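## Task

Pull the wooden spoon out of the jar holding five utensils (wooden spoon, dark wooden spatula, black nylon turner, red nylon spoon, steel serving spoon) and set it lying flat on the cutting board, with the midpoint of its length above the board and the spoon touching neither the table, the jar nor any other utensil. At the end the remaining four utensils must still be in the jar, the jar must stand upright, and everything must stay put without the robot holding it; release the spoon and withdraw the hands.

## Robot and tools

Robot: two arms, left_arm and right_arm, facing each other across a table. Each carries an identical five-finger right hand, so hand numbers and axes mean the same on both (they are not mirrored). The names do not match image sides.

Scene frame: origin on the table top halfway between the arm bases, z = 0 is the table surface, +z up, left_arm's base toward +y. Result poses use this frame: position in metres, orientation as quaternion wxyz, plus linear (m/s) and angular (rad/s) velocity. Printed positions can be slightly wrong at long reach.

Hand point: a point 0.05 m in front of the palm where index pad and thumb tip meet in a pinch. Its +z runs along the straightened fingers (which extend 0.06-0.07 m past it), +y points out of the palm, +x across the palm toward the little finger. A wrist bracket on the little-finger side protrudes and can collide.

Row format (28 numbers, each in [-1, 1], always all 28 even if one arm moves): left arm first, then right, each 14 numbers: dx, dy, dz, rx, ry, rz, little, ring, middle, index, thumb_bend, thumb_turn, force_limit, speed. The first six are an offset, not a pose: a displacement of the hand point measured in its own axes from its pose in the latest result that showed it (for a later call in the same reply, or before any result in the scene, from where it is when the action begins). Scale: 1.0 = 0.6 m for dx/dy/dz and 180 degrees for the rotation vector rx/ry/rz. Every row in an action is counted from that same base pose, not chained. All zeros does not mean hold still in general: it drives back to the base pose. The next six are absolute finger targets: +1 straight/open, -1 curled shut; thumb_bend +1 straight, -1 bent; thumb_turn +1 beside the palm, -1 opposite the fingers. A pinch is roughly index -0.22, thumb_bend -0.75, thumb_turn -0.57. force_limit maps -1..+1 to about 0..10 N at the fingertip (0..15 N for the two thumb motors) and only stops closing. speed maps -1..+1 from nearly still to full (full travel 0.6 s); use about -0.9 or slower for a gentle grip. No value means unchanged: to keep a hand as is, resend its last eight numbers (or hand_measured plus hand_force_limit and hand_speed if none sent yet). A whole-hand wrap with the thumb in front of the palm suits objects 0.035-0.08 m thick; turn the thumb before arriving.

Tools:
- execute_actions {actions, pictures}: actions is [] (just report state, with pictures), or one item: {rows: up to 15 rows, steps: 3-15, default 15}, one row per 1/30 s step, last row repeated; or {steps: up to 300} as a wait counted from the previous result. pictures true forces images.
- move {target, speed, stop_force}: target is one 28-number row as above; each hand point travels in a straight line toward its offset pose, both finishing together, 0.5-10 s. speed 0.002-0.5 m/s (default 0.25; turning up to twice that in rad/s). stop_force 9-40 N, shared: an arm halts and backs off 2 steps once its wrist sensor feels that much extra push against its direction. Use it only with slow moves and without rotation; omit it when lifting away from something being pressed.
- wait {seconds 0-10}.
- zoom_image {camera, region [x0,y0,x1,y1]} on cam_high or cam_low (504x504) or cam_left_wrist / cam_right_wrist (616x616), region up to 504x504 px.
- show_instructions: reference pages.
- finished_scene {scene 1 or 2}: grades and moves on; irreversible.

Controller: each step the command is clipped to within 100 mm and 16 degrees of the measured pose; motion lags about 0.17 s; position beats orientation when both cannot be met. The last 3 steps of each action run after the result is taken, while you compose the reply; reply time keeps the simulation running.

Results: state line per arm; 'pose unreachable' means the clearance check altered that arm's command; HELD marks steps not sent; 'Hand target' shows where each arm is now being driven. Move line endings: done, off_target, moving, held, fault, contact (stopped by stop_force); limits=paced means clipped, limits=held means some steps were blocked. Hand fields list six motors in command order: hand_measured (position), hand_stopped_by (moving, target, force, stalled, fault), hand_load_n (positive = pushed open; near zero after losing a grip), hand_force_limit, hand_speed. Wrist force and torque are in each hand's own axes, noisy, offset up to ~4 N, saturating near 50 N. Joint torque numbers are unreliable for contact.

Avoid: knocking anything off the table, tipping the jar, dropping or slamming items, pressing targets past a firm surface (stiff arms fault). A joint load over limit (138 N m big joints, 25.7 N m wrists) or 150 N external force stops that arm for 10 s. Motors warn at 70 C and brake at 85 C, so don't hold loads for long. Never let the arms strike or squeeze each other.

Each tool is called by a JSON object that holds its "op" and its "data", one argument or row to a line.

Reference images:

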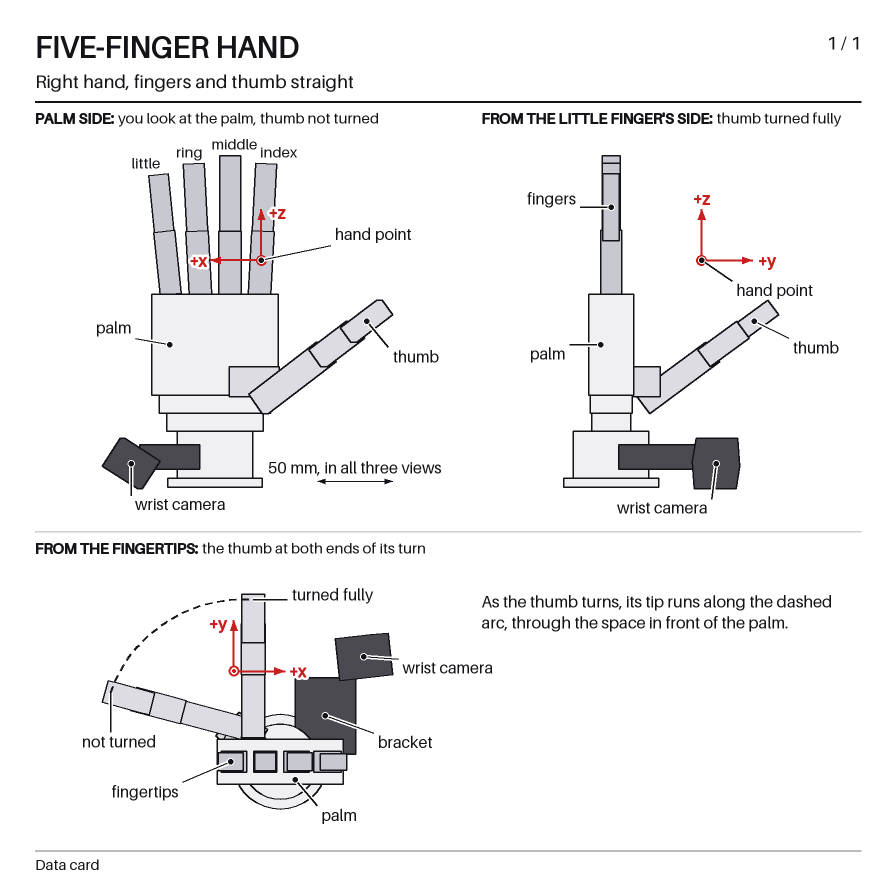

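## Session

{"op": "execute_actions", "data": {
  "actions": []
}}

Scene clock: 0.00 s of 5600.00 s.
left_arm: end_effector_position=(+0.2915, +0.4629, +0.4779) hand_measured=(+1.000, +1.000, +1.000, +1.000, +1.000, +1.000) hand_load_n=(+0.0, +0.0, +0.0, +0.0, +0.0, +0.0) hand_stopped_by=(target, target, target, target, target, target) hand_force_limit=0.00 hand_speed=-0.80 end_effector_quat_wxyz=(-0.017, +0.390, +0.921, +0.007) end_effector_velocity=(-0.000, -0.000, -0.000) end_effector_angular_velocity=(+0.000, +0.002, +0.000) | right_arm: end_effector_position=(+0.1703, -0.2667, +0.4699) hand_measured=(+1.000, +1.000, +1.000, +1.000, +1.000, +1.000) hand_load_n=(+0.0, +0.0, +0.0, +0.0, +0.0, +0.0) hand_stopped_by=(target, target, target, target, target, target) hand_force_limit=0.00 hand_speed=-0.80 end_effector_quat_wxyz=(-0.012, -0.303, +0.953, -0.014) end_effector_velocity=(-0.000, +0.000, +0.000) end_effector_angular_velocity=(+0.001, +0.000, -0.000)
Joint positions: left_arm=[ 0.535 -1.721  1.348  1.978  1.583 -1.899] | right_arm=[-1.203 -1.708  1.354  1.95   1.598 -1.855]
Joint velocities: left_arm=[-0.001  0.001 -0.     0.     0.002 -0.001] | right_arm=[-0.    -0.     0.    -0.    -0.001  0.   ]
Joint torques (N m, as the arm reports them, + toward a larger angle): no reading
Motor temperatures (°C, as the motors report them): left_arm=[31 30 30 39 35 42] | right_arm=[33 29 30 40 36 38]
Wrist force (N, on the end effector, along its own x y z axes, offset not removed): no reading
Wrist torque (N m, same axes, about the end effector's origin, offset not removed): no reading
Hand target (left_arm): +0.291, +0.463, +0.478; -0.017, +0.390, +0.921, +0.007
Hand target (right_arm): +0.170, -0.267, +0.470; -0.012, -0.303, +0.953, -0.014

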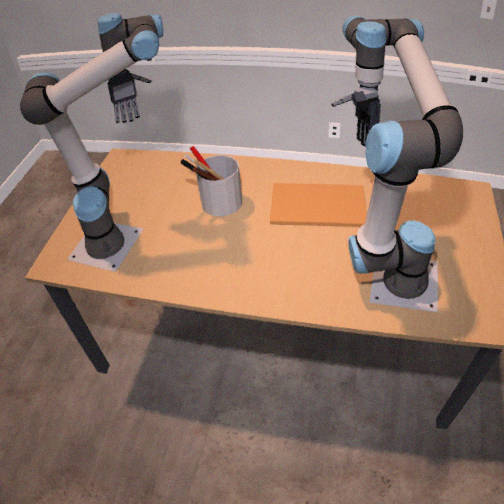

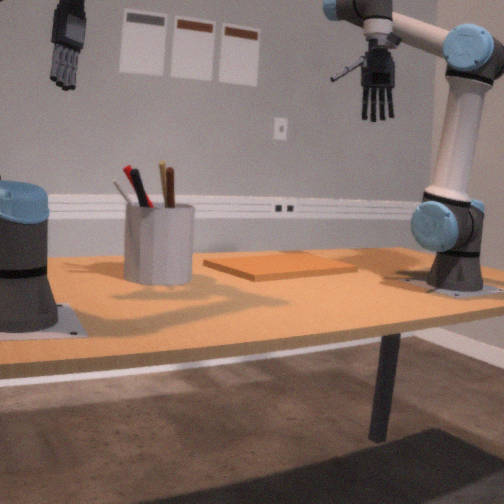

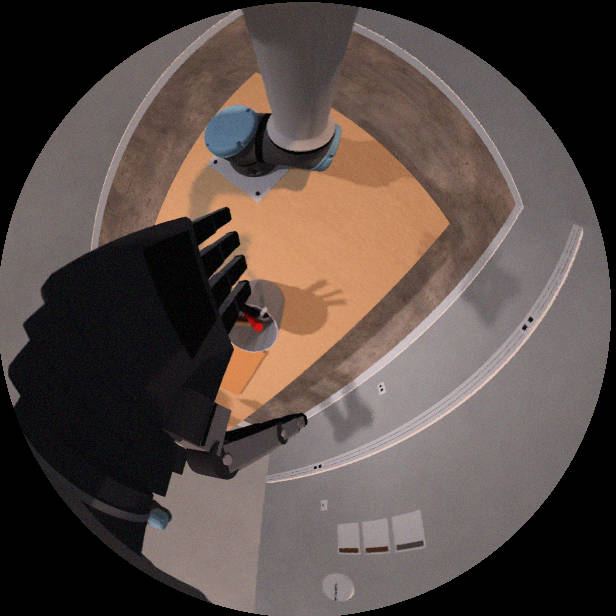

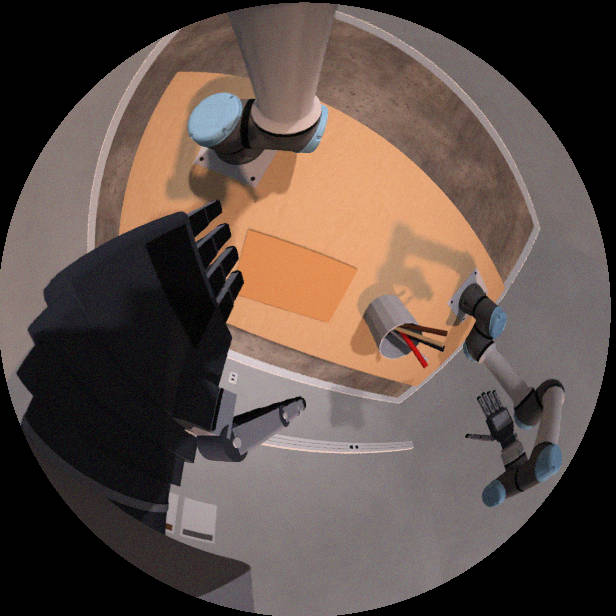

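{"op": "zoom_image", "data": {
  "camera": "cam_high",
  "region": [150, 120, 290, 230]
}}

{"op": "zoom_image", "data": {
  "camera": "cam_low",
  "region": [90, 140, 230, 300]
}}

Region (150, 120, 290, 230) of cam_high's 504x504 image, scaled by 3.600, with more detail than that image has; it fills the top 396 rows of this view, and the rest is white.

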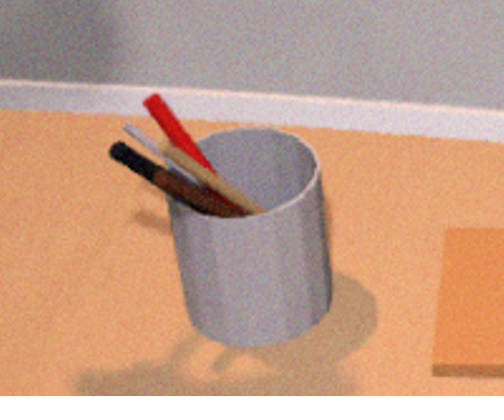

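Region (90, 140, 230, 300) of cam_low's 504x504 image, scaled by 3.150, with more detail than that image has; it fills the left 441 columns of this view, and the rest is white.

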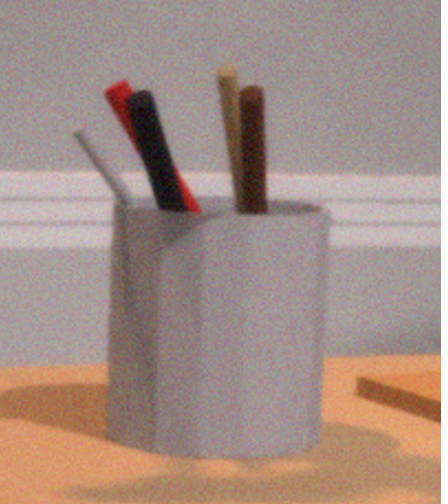

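{"op": "move", "data": {
  "target": [-0.147,-0.353,0.13,0,0,0,1,1,1,1,1,1,0,0, 0,0,0,0,0,0,1,1,1,1,1,1,0,-0.8]
}}

Scene clock: 1.93 s of 5600.00 s.
left_arm: end_effector_position=(+0.1990, +0.2543, +0.3969) hand_measured=(+1.000, +1.000, +1.000, +1.000, +1.000, +1.000) hand_load_n=(+0.0, +0.0, +0.0, +0.0, +0.0, +0.0) hand_stopped_by=(target, target, target, target, target, target) hand_force_limit=0.00 hand_speed=0.00 end_effector_quat_wxyz=(-0.017, +0.390, +0.921, +0.006) end_effector_velocity=(-0.001, -0.003, -0.000) end_effector_angular_velocity=(-0.002, -0.002, +0.001) | right_arm: end_effector_position=(+0.1703, -0.2667, +0.4699) hand_measured=(+1.000, +1.000, +1.000, +1.000, +1.000, +1.000) hand_load_n=(+0.0, +0.0, +0.0, +0.0, +0.0, +0.0) hand_stopped_by=(target, target, target, target, target, target) hand_force_limit=0.00 hand_speed=-0.80 end_effector_quat_wxyz=(-0.012, -0.303, +0.953, -0.014) end_effector_velocity=(-0.000, +0.000, +0.000) end_effector_angular_velocity=(+0.000, -0.000, +0.001)
Joint positions: left_arm=[ 0.038 -1.478  1.324  1.748  1.599 -2.396] | right_arm=[-1.203 -1.708  1.354  1.95   1.598 -1.855]
Joint velocities: left_arm=[-0.003  0.004 -0.005 -0.001 -0.002 -0.004] | right_arm=[ 0.    -0.     0.    -0.    -0.    -0.001]
Joint torques (N m, as the arm reports them, + toward a larger angle): left_arm=[ -7.62 -11.05 -26.73  -0.68  -2.1   -2.36] | right_arm=[  0.38 -11.05 -18.39   2.71   0.25   0.06]
Motor temperatures (°C, as the motors report them): left_arm=[31 30 30 39 35 42] | right_arm=[33 29 30 40 36 38]
Wrist force (N, on the end effector, along its own x y z axes, offset not removed): left_arm=[-1.0 -0.5 0.6] | right_arm=[2.8 0.8 0.7]
Wrist torque (N m, same axes, about the end effector's origin, offset not removed): left_arm=[-0.12 -0.14 -0.04] | right_arm=[0.15 -0.61 0.13]
Hand target (left_arm): +0.199, +0.254, +0.397; -0.017, +0.390, +0.921, +0.006
Hand target (right_arm): +0.170, -0.267, +0.470; -0.012, -0.303, +0.953, -0.014
Off the commanded pose (left_arm): 0.000 m, 0 deg.
Off the commanded pose (right_arm): 0.000 m, 0 deg.
Kept back: nothing.
move: done

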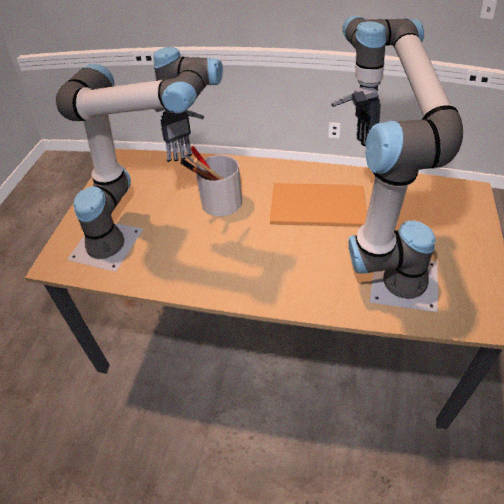

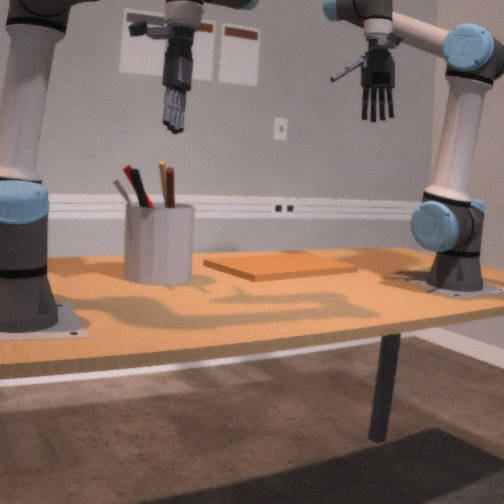

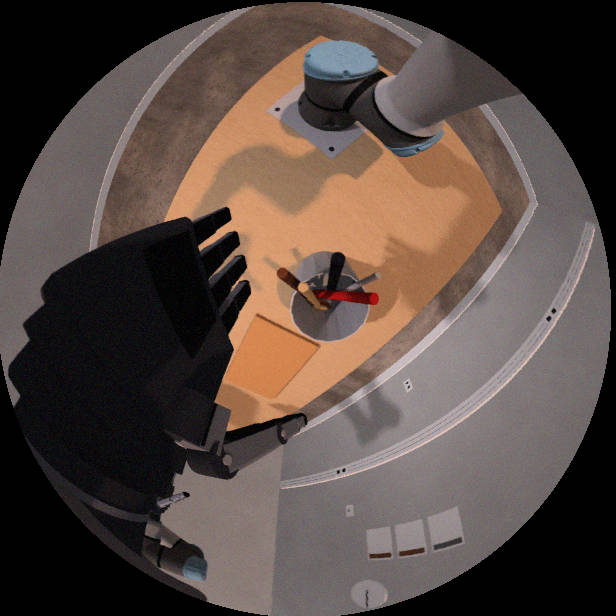

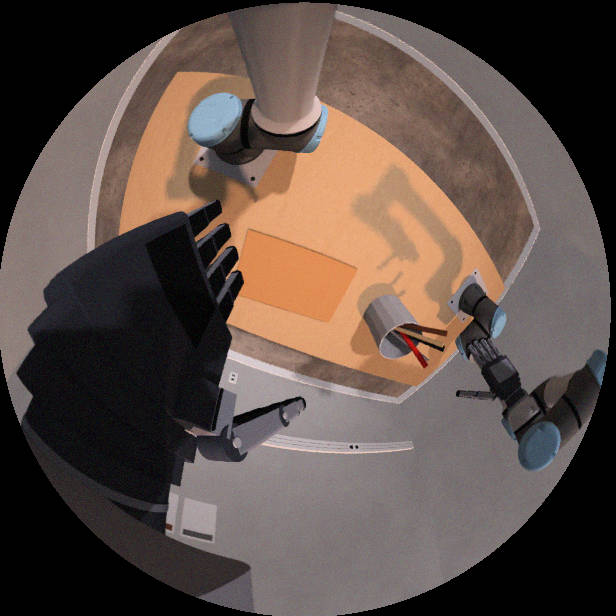

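{"op": "move", "data": {
  "target": [0,0,0.17,0,0,0,1,1,1,1,1,1,0,0, 0,0,0,0,0,0,1,1,1,1,1,1,0,-0.8]
}}

{"op": "zoom_image", "data": {
  "camera": "cam_left_wrist",
  "region": [200, 180, 480, 460]
}}

Scene clock: 3.47 s of 5600.00 s.
left_arm: end_effector_position=(+0.1962, +0.2569, +0.2954) hand_measured=(+1.000, +1.000, +1.000, +1.000, +1.000, +1.000) hand_load_n=(+0.0, +0.0, +0.0, +0.0, +0.0, +0.0) hand_stopped_by=(target, target, target, target, target, target) hand_force_limit=0.00 hand_speed=0.00 end_effector_quat_wxyz=(-0.017, +0.390, +0.921, +0.006) end_effector_velocity=(+0.000, -0.000, -0.003) end_effector_angular_velocity=(+0.000, -0.001, -0.002) | right_arm: end_effector_position=(+0.1703, -0.2667, +0.4699) hand_measured=(+1.000, +1.000, +1.000, +1.000, +1.000, +1.000) hand_load_n=(+0.0, +0.0, +0.0, +0.0, +0.0, +0.0) hand_stopped_by=(target, target, target, target, target, target) hand_force_limit=0.00 hand_speed=-0.80 end_effector_quat_wxyz=(-0.012, -0.303, +0.953, -0.014) end_effector_velocity=(+0.000, -0.000, -0.000) end_effector_angular_velocity=(-0.001, -0.000, -0.000)
Joint positions: left_arm=[ 0.028 -1.493  1.6    1.487  1.599 -2.405] | right_arm=[-1.203 -1.708  1.354  1.95   1.598 -1.855]
Joint velocities: left_arm=[-0.001  0.001  0.008 -0.008 -0.001  0.001] | right_arm=[-0.001  0.    -0.    -0.     0.001 -0.   ]
Joint torques (N m, as the arm reports them, + toward a larger angle): left_arm=[ -7.86 -17.31 -11.39  -0.55  -2.27  -2.3 ] | right_arm=[  0.29 -10.09 -17.29   2.83   0.16   0.07]
Motor temperatures (°C, as the motors report them): left_arm=[31 30 30 39 35 42] | right_arm=[33 29 30 40 36 38]
Wrist force (N, on the end effector, along its own x y z axes, offset not removed): left_arm=[0.7 -0.9 1.5] | right_arm=[0.8 1.0 1.5]
Wrist torque (N m, same axes, about the end effector's origin, offset not removed): left_arm=[-0.23 -0.35 0.14] | right_arm=[0.30 -0.36 0.03]
Hand target (left_arm): +0.196, +0.257, +0.295; -0.017, +0.390, +0.921, +0.006
Hand target (right_arm): +0.170, -0.267, +0.470; -0.012, -0.303, +0.953, -0.014
Off the commanded pose (left_arm): 0.000 m, 0 deg.
Off the commanded pose (right_arm): 0.000 m, 0 deg.
Kept back: nothing.
move: done

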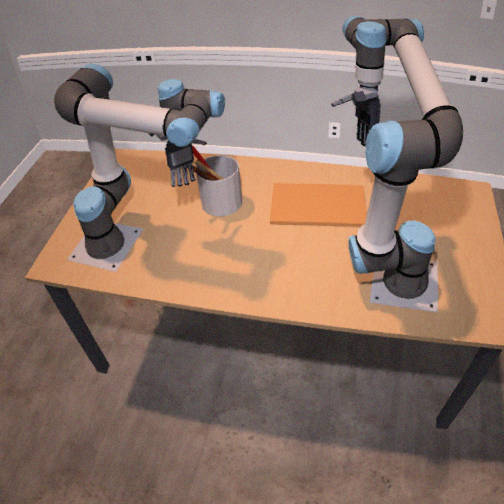

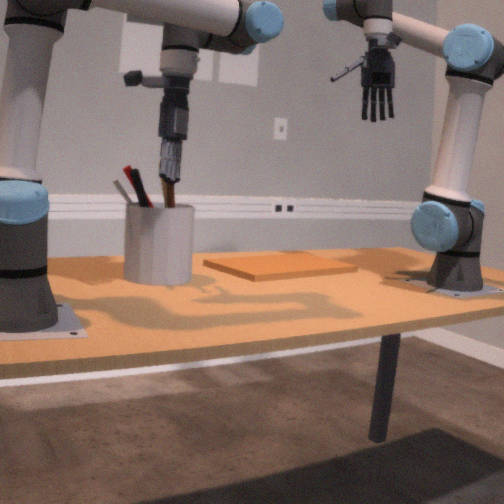

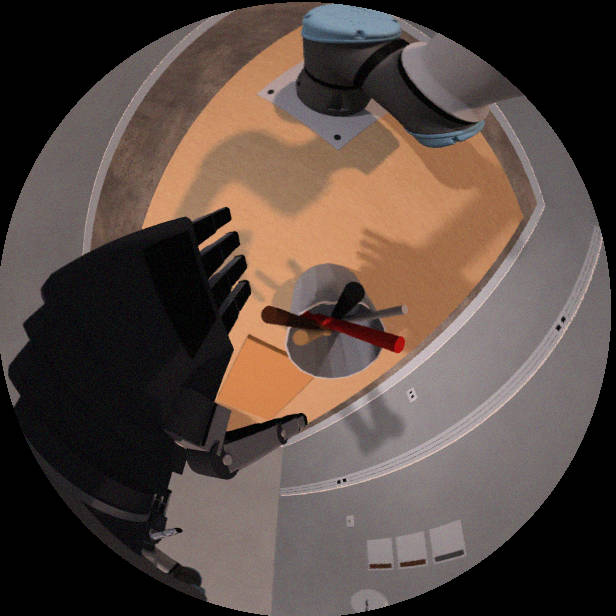

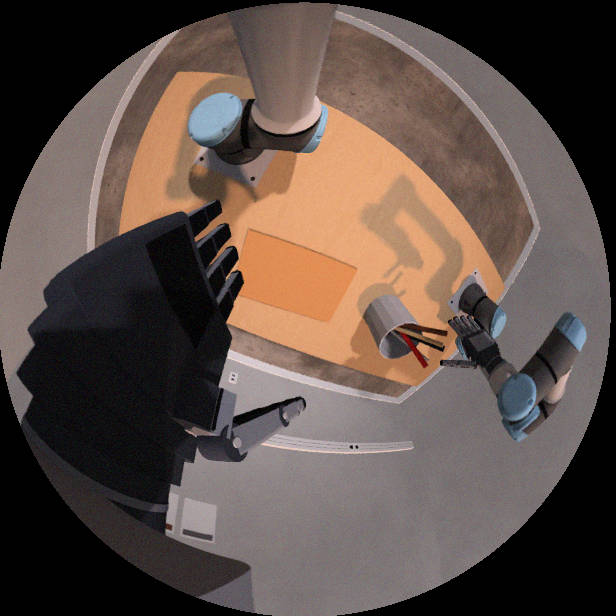

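Region (200, 180, 480, 460) of cam_left_wrist's 616x616 image, scaled by 1.800, with more detail than that image has.

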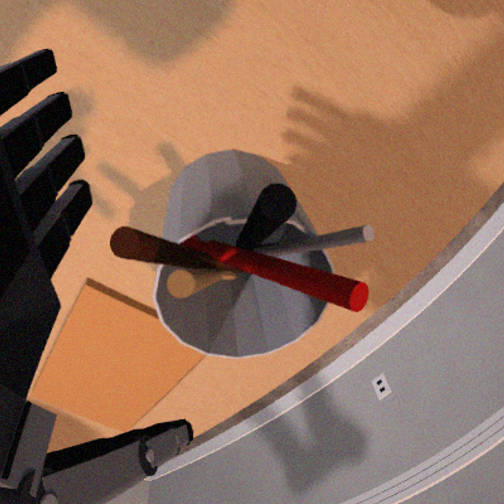

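{"op": "move", "data": {
  "target": [0,0.03,-0.08,0,0,-0.256,1,1,1,0.4,0,-0.57,0,0, 0,0,0,0,0,0,1,1,1,1,1,1,0,-0.8]
}}

{"op": "move", "data": {
  "target": [0,0,0,0.5,0,0,1,1,1,0.4,0,-0.57,0,0, 0,0,0,0,0,0,1,1,1,1,1,1,0,-0.8]
}}

Scene clock: 6.53 s of 5600.00 s.
left_arm: end_effector_position=(+0.2104, +0.2683, +0.3432) hand_measured=(+1.000, +1.000, +1.000, +0.400, +0.000, -0.570) hand_load_n=(+0.0, +0.0, +0.0, +0.0, +0.0, +0.0) hand_stopped_by=(target, target, target, target, target, target) hand_force_limit=0.00 hand_speed=0.00 end_effector_quat_wxyz=(+0.013, +0.001, -1.000, -0.012) end_effector_velocity=(-0.000, -0.000, +0.000) end_effector_angular_velocity=(+0.003, -0.001, +0.013) | right_arm: end_effector_position=(+0.1703, -0.2667, +0.4699) hand_measured=(+1.000, +1.000, +1.000, +1.000, +1.000, +1.000) hand_load_n=(+0.0, +0.0, +0.0, +0.0, +0.0, +0.0) hand_stopped_by=(target, target, target, target, target, target) hand_force_limit=0.00 hand_speed=-0.80 end_effector_quat_wxyz=(-0.012, -0.303, +0.953, -0.014) end_effector_velocity=(+0.000, -0.000, -0.000) end_effector_angular_velocity=(-0.000, +0.000, +0.001)
Joint positions: left_arm=[ 0.167 -1.384  1.359  1.622  1.596 -3.07 ] | right_arm=[-1.203 -1.708  1.354  1.95   1.598 -1.855]
Joint velocities: left_arm=[ 0.001  0.003 -0.003  0.003 -0.001 -0.012] | right_arm=[ 0.     0.     0.     0.     0.    -0.001]
Joint torques (N m, as the arm reports them, + toward a larger angle): left_arm=[  7.07 -14.51 -29.01   4.86  -2.18  -2.44] | right_arm=[ -0.19 -10.96 -17.68   2.83   0.12   0.11]
Motor temperatures (°C, as the motors report them): left_arm=[31 30 30 39 35 42] | right_arm=[33 29 30 40 36 38]
Wrist force (N, on the end effector, along its own x y z axes, offset not removed): left_arm=[0.0 -1.9 0.7] | right_arm=[1.8 1.8 1.2]
Wrist torque (N m, same axes, about the end effector's origin, offset not removed): left_arm=[-0.29 -0.29 0.04] | right_arm=[0.48 -0.49 0.14]
Hand target (left_arm): +0.210, +0.268, +0.343; -0.013, -0.001, +1.000, +0.013
Hand target (right_arm): +0.170, -0.267, +0.470; -0.012, -0.303, +0.953, -0.014
Off the commanded pose (left_arm): 0.000 m, 0 deg.
Off the commanded pose (right_arm): 0.000 m, 0 deg.
Kept back: nothing.
move: done

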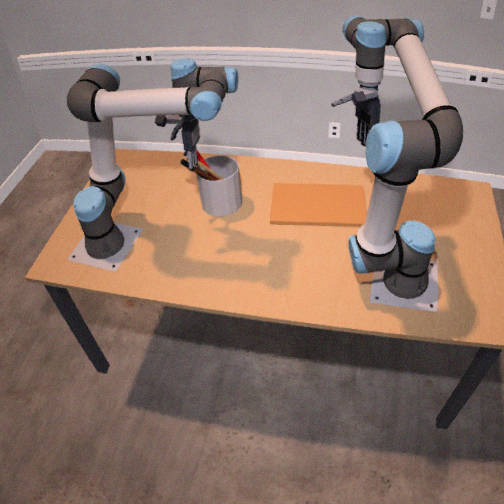

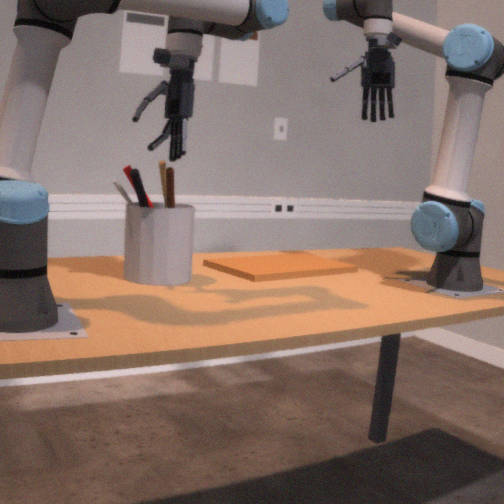

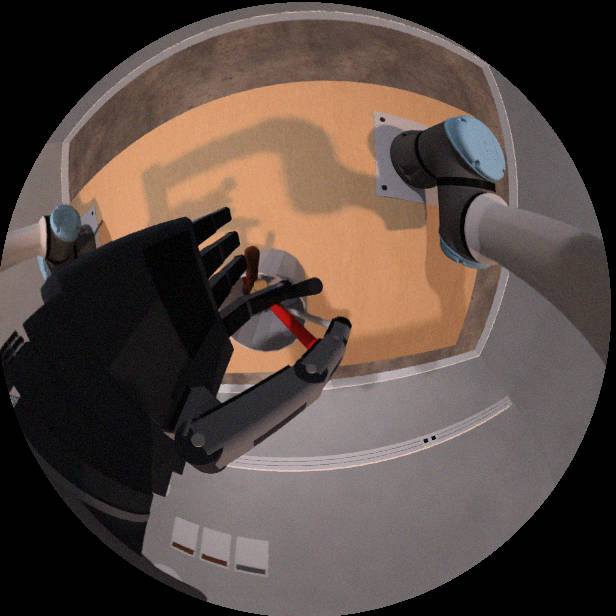

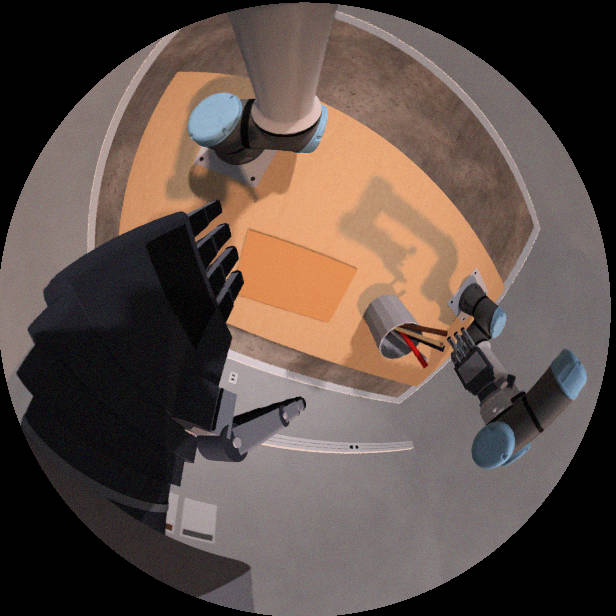

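Scene clock: 10.30 s of 5600.00 s.
left_arm: end_effector_position=(+0.2103, +0.2685, +0.3436) hand_measured=(+1.000, +1.000, +1.000, +0.400, +0.000, -0.570) hand_load_n=(+0.0, +0.0, +0.0, +0.0, +0.0, +0.0) hand_stopped_by=(target, target, target, target, target, target) hand_force_limit=0.00 hand_speed=0.00 end_effector_quat_wxyz=(-0.008, -0.010, +0.717, -0.697) end_effector_velocity=(+0.000, -0.001, -0.001) end_effector_angular_velocity=(-0.015, +0.002, -0.003) | right_arm: end_effector_position=(+0.1703, -0.2667, +0.4699) hand_measured=(+1.000, +1.000, +1.000, +1.000, +1.000, +1.000) hand_load_n=(+0.0, +0.0, +0.0, +0.0, +0.0, +0.0) hand_stopped_by=(target, target, target, target, target, target) hand_force_limit=0.00 hand_speed=-0.80 end_effector_quat_wxyz=(-0.012, -0.303, +0.953, -0.014) end_effector_velocity=(-0.001, +0.000, +0.000) end_effector_angular_velocity=(+0.001, -0.000, +0.002)
Joint positions: left_arm=[ 0.397 -2.346  2.231  0.143  1.871 -3.159] | right_arm=[-1.203 -1.708  1.354  1.95   1.598 -1.855]
Joint velocities: left_arm=[ 0.012 -0.001  0.011 -0.026  0.015 -0.007] | right_arm=[ 0.002 -0.    -0.    -0.    -0.001 -0.   ]
Joint torques (N m, as the arm reports them, + toward a larger angle): left_arm=[  7.38  -4.91 -15.54  -3.96   2.58  -2.5 ] | right_arm=[  0.41 -10.68 -16.69   2.91   0.13   0.21]
Motor temperatures (°C, as the motors report them): left_arm=[31 30 30 39 35 42] | right_arm=[33 29 30 40 36 38]
Wrist force (N, on the end effector, along its own x y z axes, offset not removed): left_arm=[-0.4 -1.0 0.7] | right_arm=[2.1 1.3 1.8]
Wrist torque (N m, same axes, about the end effector's origin, offset not removed): left_arm=[-0.09 -0.15 0.14] | right_arm=[0.23 -0.53 0.10]
Hand target (left_arm): +0.210, +0.268, +0.344; -0.008, -0.010, +0.716, -0.698
Hand target (right_arm): +0.170, -0.267, +0.470; -0.012, -0.303, +0.953, -0.014
Off the commanded pose (left_arm): 0.000 m, 0 deg.
Off the commanded pose (right_arm): 0.000 m, 0 deg.
Kept back: nothing.
move: done

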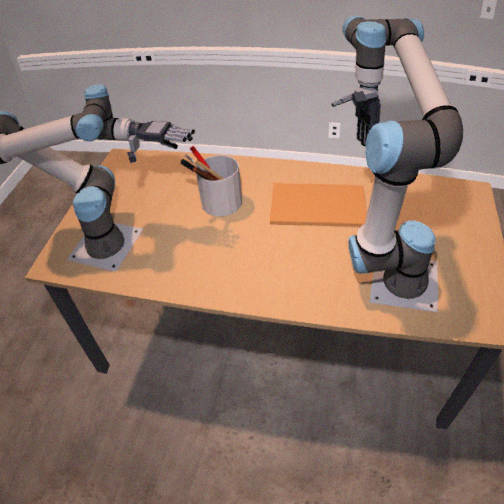

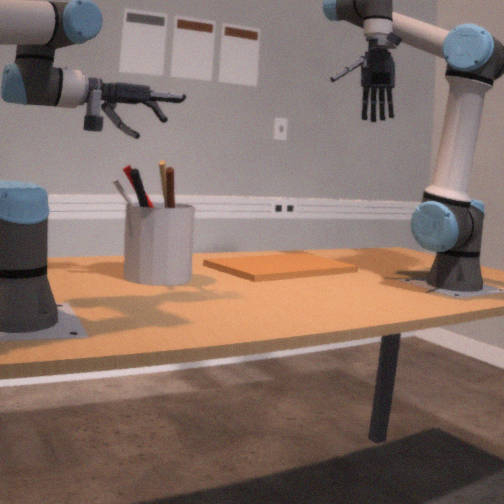

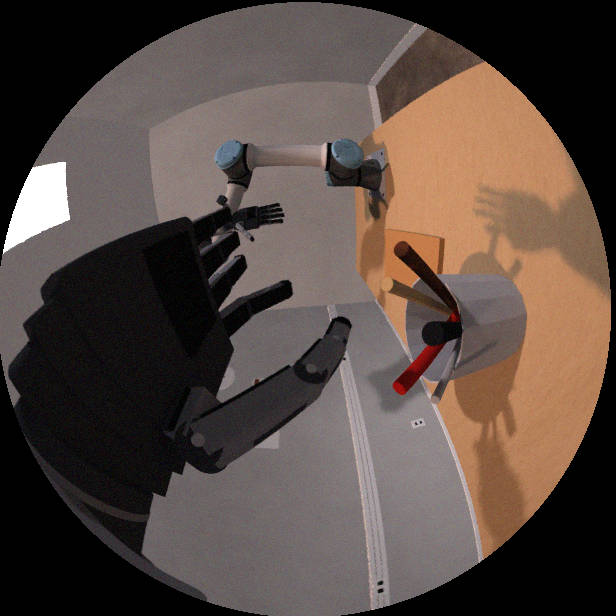

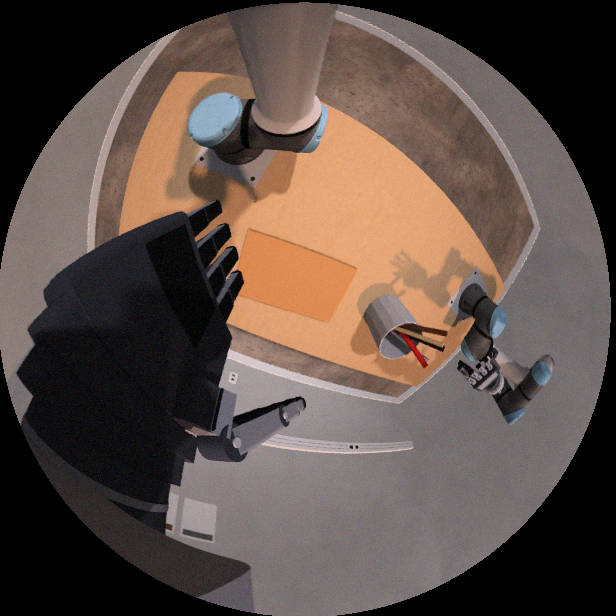

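{"op": "move", "data": {
  "target": [0.015,0.11,0.04,0,0,0,1,1,1,0.4,0,-0.57,0,0, 0,0,0,0,0,0,1,1,1,1,1,1,0,-0.8],
  "speed": 0.1
}}

{"op": "zoom_image", "data": {
  "camera": "cam_left_wrist",
  "region": [200, 150, 520, 470]
}}

{"op": "zoom_image", "data": {
  "camera": "cam_low",
  "region": [60, 80, 260, 280]
}}

Scene clock: 11.80 s of 5600.00 s.
left_arm: end_effector_position=(+0.1997, +0.2464, +0.2775) hand_measured=(+1.000, +1.000, +1.000, +0.400, +0.000, -0.570) hand_load_n=(+0.0, +0.0, +0.0, +0.0, +0.0, +0.0) hand_stopped_by=(target, target, target, target, target, target) hand_force_limit=0.00 hand_speed=0.00 end_effector_quat_wxyz=(-0.008, -0.010, +0.717, -0.697) end_effector_velocity=(-0.000, -0.001, -0.002) end_effector_angular_velocity=(-0.001, -0.002, +0.004) | right_arm: end_effector_position=(+0.1703, -0.2667, +0.4699) hand_measured=(+1.000, +1.000, +1.000, +1.000, +1.000, +1.000) hand_load_n=(+0.0, +0.0, +0.0, +0.0, +0.0, +0.0) hand_stopped_by=(target, target, target, target, target, target) hand_force_limit=0.00 hand_speed=-0.80 end_effector_quat_wxyz=(-0.012, -0.303, +0.953, -0.014) end_effector_velocity=(+0.000, -0.000, -0.000) end_effector_angular_velocity=(-0.001, -0.000, +0.002)
Joint positions: left_arm=[ 0.226 -2.365  2.404 -0.012  1.7   -3.165] | right_arm=[-1.203 -1.708  1.354  1.95   1.598 -1.855]
Joint velocities: left_arm=[-0.02  -0.006  0.008 -0.004 -0.024  0.001] | right_arm=[-0.     0.    -0.    -0.     0.001 -0.002]
Joint torques (N m, as the arm reports them, + toward a larger angle): left_arm=[ -6.56  -3.18 -17.39  -4.3   -2.26  -0.91] | right_arm=[ -0.86 -10.38 -17.54   2.99   0.24   0.04]
Motor temperatures (°C, as the motors report them): left_arm=[31 30 30 39 35 42] | right_arm=[33 29 30 40 36 38]
Wrist force (N, on the end effector, along its own x y z axes, offset not removed): left_arm=[0.5 -0.7 1.7] | right_arm=[0.6 0.9 2.8]
Wrist torque (N m, same axes, about the end effector's origin, offset not removed): left_arm=[-0.14 -0.29 0.07] | right_arm=[0.14 -0.34 0.05]
Hand target (left_arm): +0.200, +0.246, +0.277; -0.008, -0.011, +0.717, -0.697
Hand target (right_arm): +0.170, -0.267, +0.470; -0.012, -0.303, +0.953, -0.014
Off the commanded pose (left_arm): 0.000 m, 0 deg.
Off the commanded pose (right_arm): 0.000 m, 0 deg.
Kept back: nothing.
move: done

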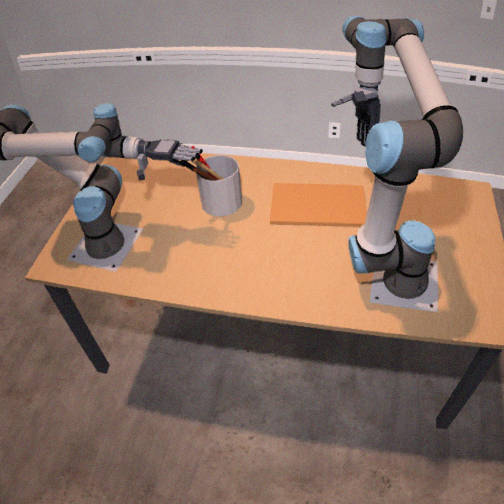

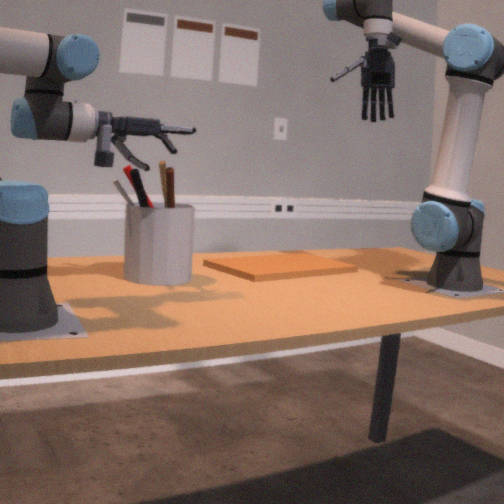

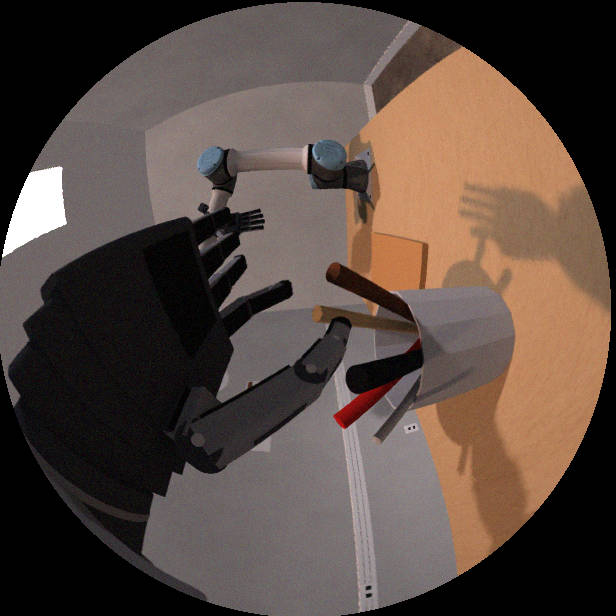

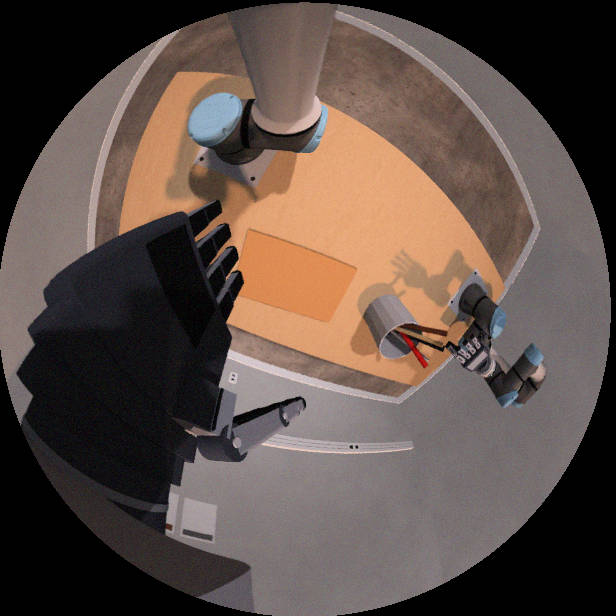

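Region (200, 150, 520, 470) of cam_left_wrist's 616x616 image, scaled by 1.575, with more detail than that image has.

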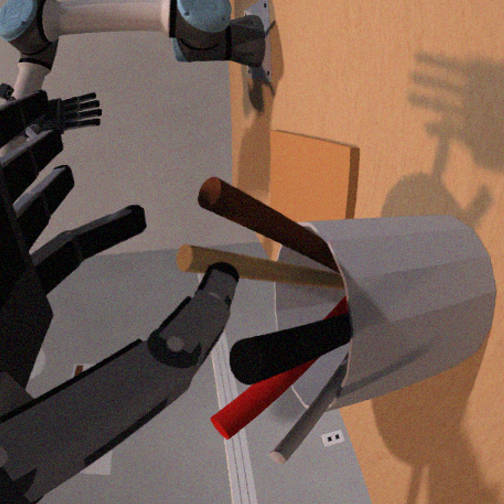

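Region (60, 80, 260, 280) of cam_low's 504x504 image, scaled by 2.520, with more detail than that image has.

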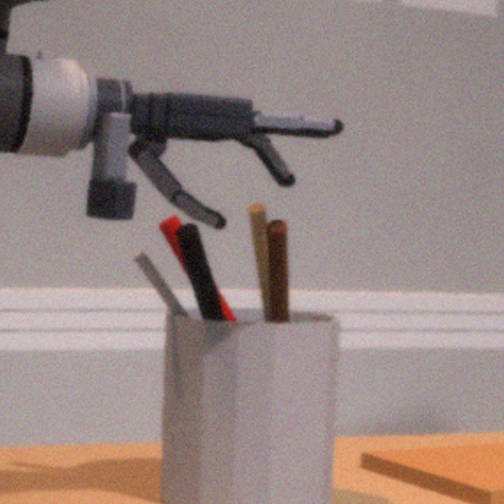

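{"op": "move", "data": {
  "target": [0,0.05,0,0,0,0,1,1,1,0.4,0,-0.57,0,0, 0,0,0,0,0,0,1,1,1,1,1,1,0,-0.8],
  "speed": 0.05
}}

{"op": "zoom_image", "data": {
  "camera": "cam_left_wrist",
  "region": [200, 150, 520, 470]
}}

{"op": "zoom_image", "data": {
  "camera": "cam_low",
  "region": [60, 80, 260, 280]
}}

{"op": "zoom_image", "data": {
  "camera": "cam_high",
  "region": [120, 100, 280, 230]
}}

Scene clock: 13.07 s of 5600.00 s.
left_arm: end_effector_position=(+0.1989, +0.2473, +0.2480) hand_measured=(+1.000, +1.000, +1.000, +0.400, +0.000, -0.570) hand_load_n=(+0.0, +0.0, +0.0, +0.0, +0.0, +0.0) hand_stopped_by=(target, target, target, target, target, target) hand_force_limit=0.00 hand_speed=0.00 end_effector_quat_wxyz=(-0.008, -0.010, +0.717, -0.697) end_effector_velocity=(+0.000, +0.000, -0.003) end_effector_angular_velocity=(-0.001, +0.002, +0.000) | right_arm: end_effector_position=(+0.1703, -0.2667, +0.4699) hand_measured=(+1.000, +1.000, +1.000, +1.000, +1.000, +1.000) hand_load_n=(+0.0, +0.0, +0.0, +0.0, +0.0, +0.0) hand_stopped_by=(target, target, target, target, target, target) hand_force_limit=0.00 hand_speed=-0.80 end_effector_quat_wxyz=(-0.012, -0.303, +0.953, -0.014) end_effector_velocity=(+0.000, +0.000, -0.000) end_effector_angular_velocity=(+0.001, +0.001, -0.002)
Joint positions: left_arm=[ 0.217 -2.365  2.48  -0.088  1.692 -3.165] | right_arm=[-1.203 -1.708  1.354  1.95   1.598 -1.855]
Joint velocities: left_arm=[ 0.003  0.002  0.008 -0.011  0.002 -0.002] | right_arm=[-0.001  0.     0.    -0.    -0.001  0.001]
Joint torques (N m, as the arm reports them, + toward a larger angle): left_arm=[ -5.26  23.19 -17.06  -4.18  -1.55  -2.24] | right_arm=[ -0.01 -10.68 -17.84   2.83   0.35   0.09]
Motor temperatures (°C, as the motors report them): left_arm=[31 30 30 39 35 42] | right_arm=[33 29 30 40 36 38]
Wrist force (N, on the end effector, along its own x y z axes, offset not removed): left_arm=[-0.9 0.3 1.0] | right_arm=[0.6 0.6 2.4]
Wrist torque (N m, same axes, about the end effector's origin, offset not removed): left_arm=[0.01 -0.18 -0.02] | right_arm=[0.07 -0.30 -0.02]
Hand target (left_arm): +0.199, +0.247, +0.248; -0.008, -0.010, +0.717, -0.697
Hand target (right_arm): +0.170, -0.267, +0.470; -0.012, -0.303, +0.953, -0.014
Off the commanded pose (left_arm): 0.000 m, 0 deg.
Off the commanded pose (right_arm): 0.000 m, 0 deg.
Kept back: nothing.
move: done

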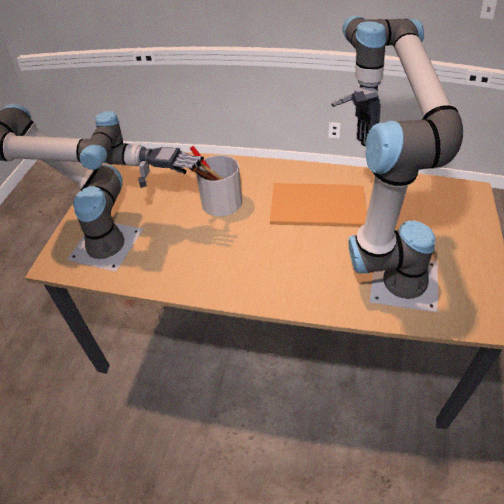

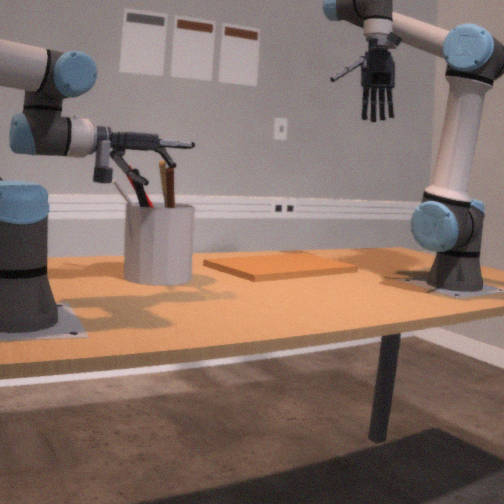

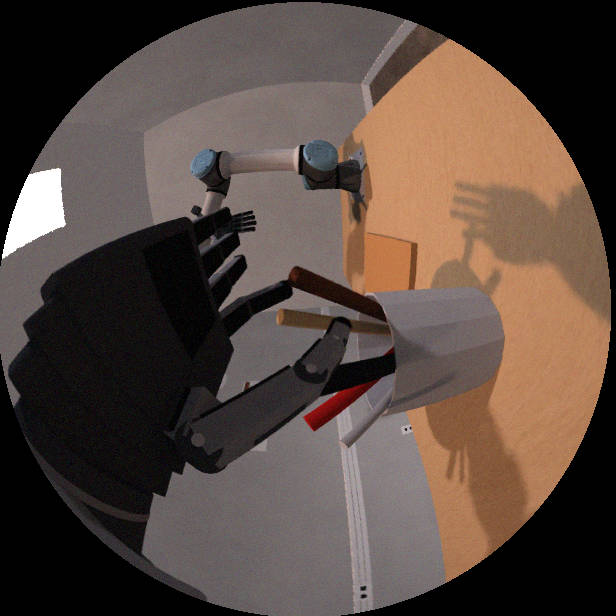

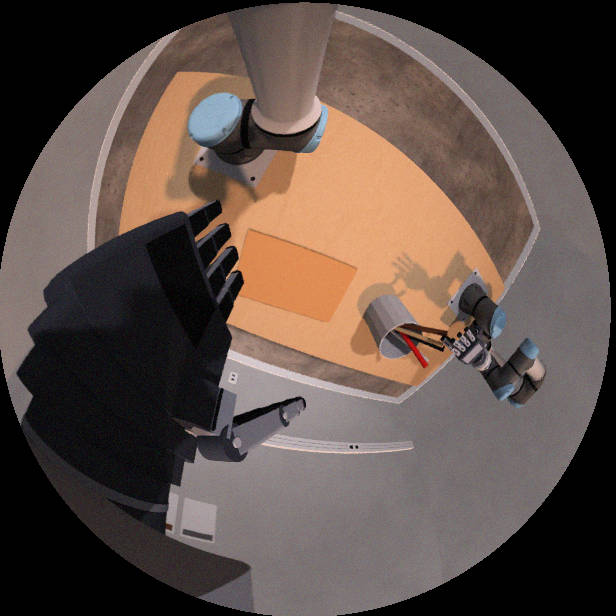

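Region (200, 150, 520, 470) of cam_left_wrist's 616x616 image, scaled by 1.575, with more detail than that image has.

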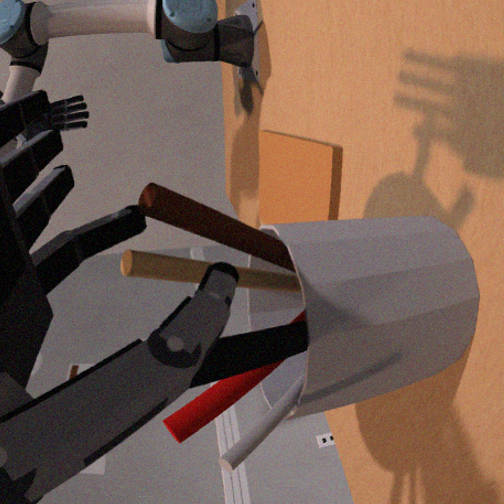

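Region (60, 80, 260, 280) of cam_low's 504x504 image, scaled by 2.520, with more detail than that image has.

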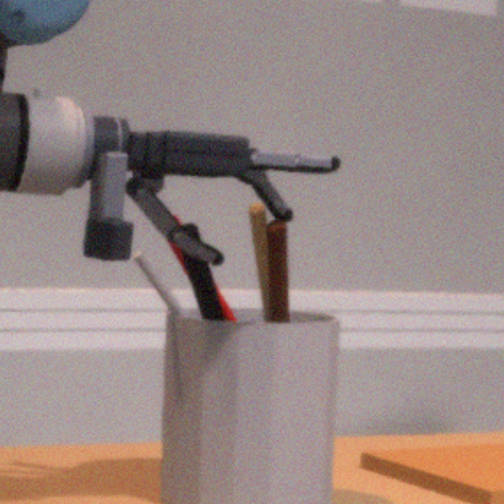

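Region (120, 100, 280, 230) of cam_high's 504x504 image, scaled by 3.150, with more detail than that image has; it fills the top 410 rows of this view, and the rest is white.

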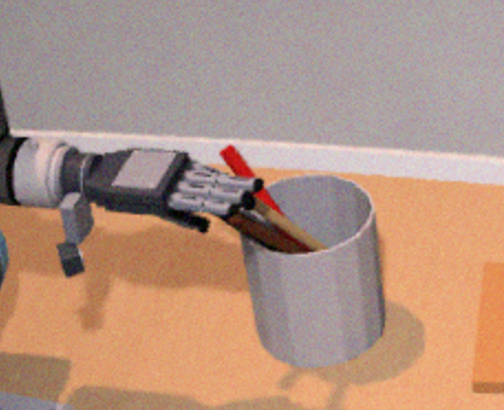

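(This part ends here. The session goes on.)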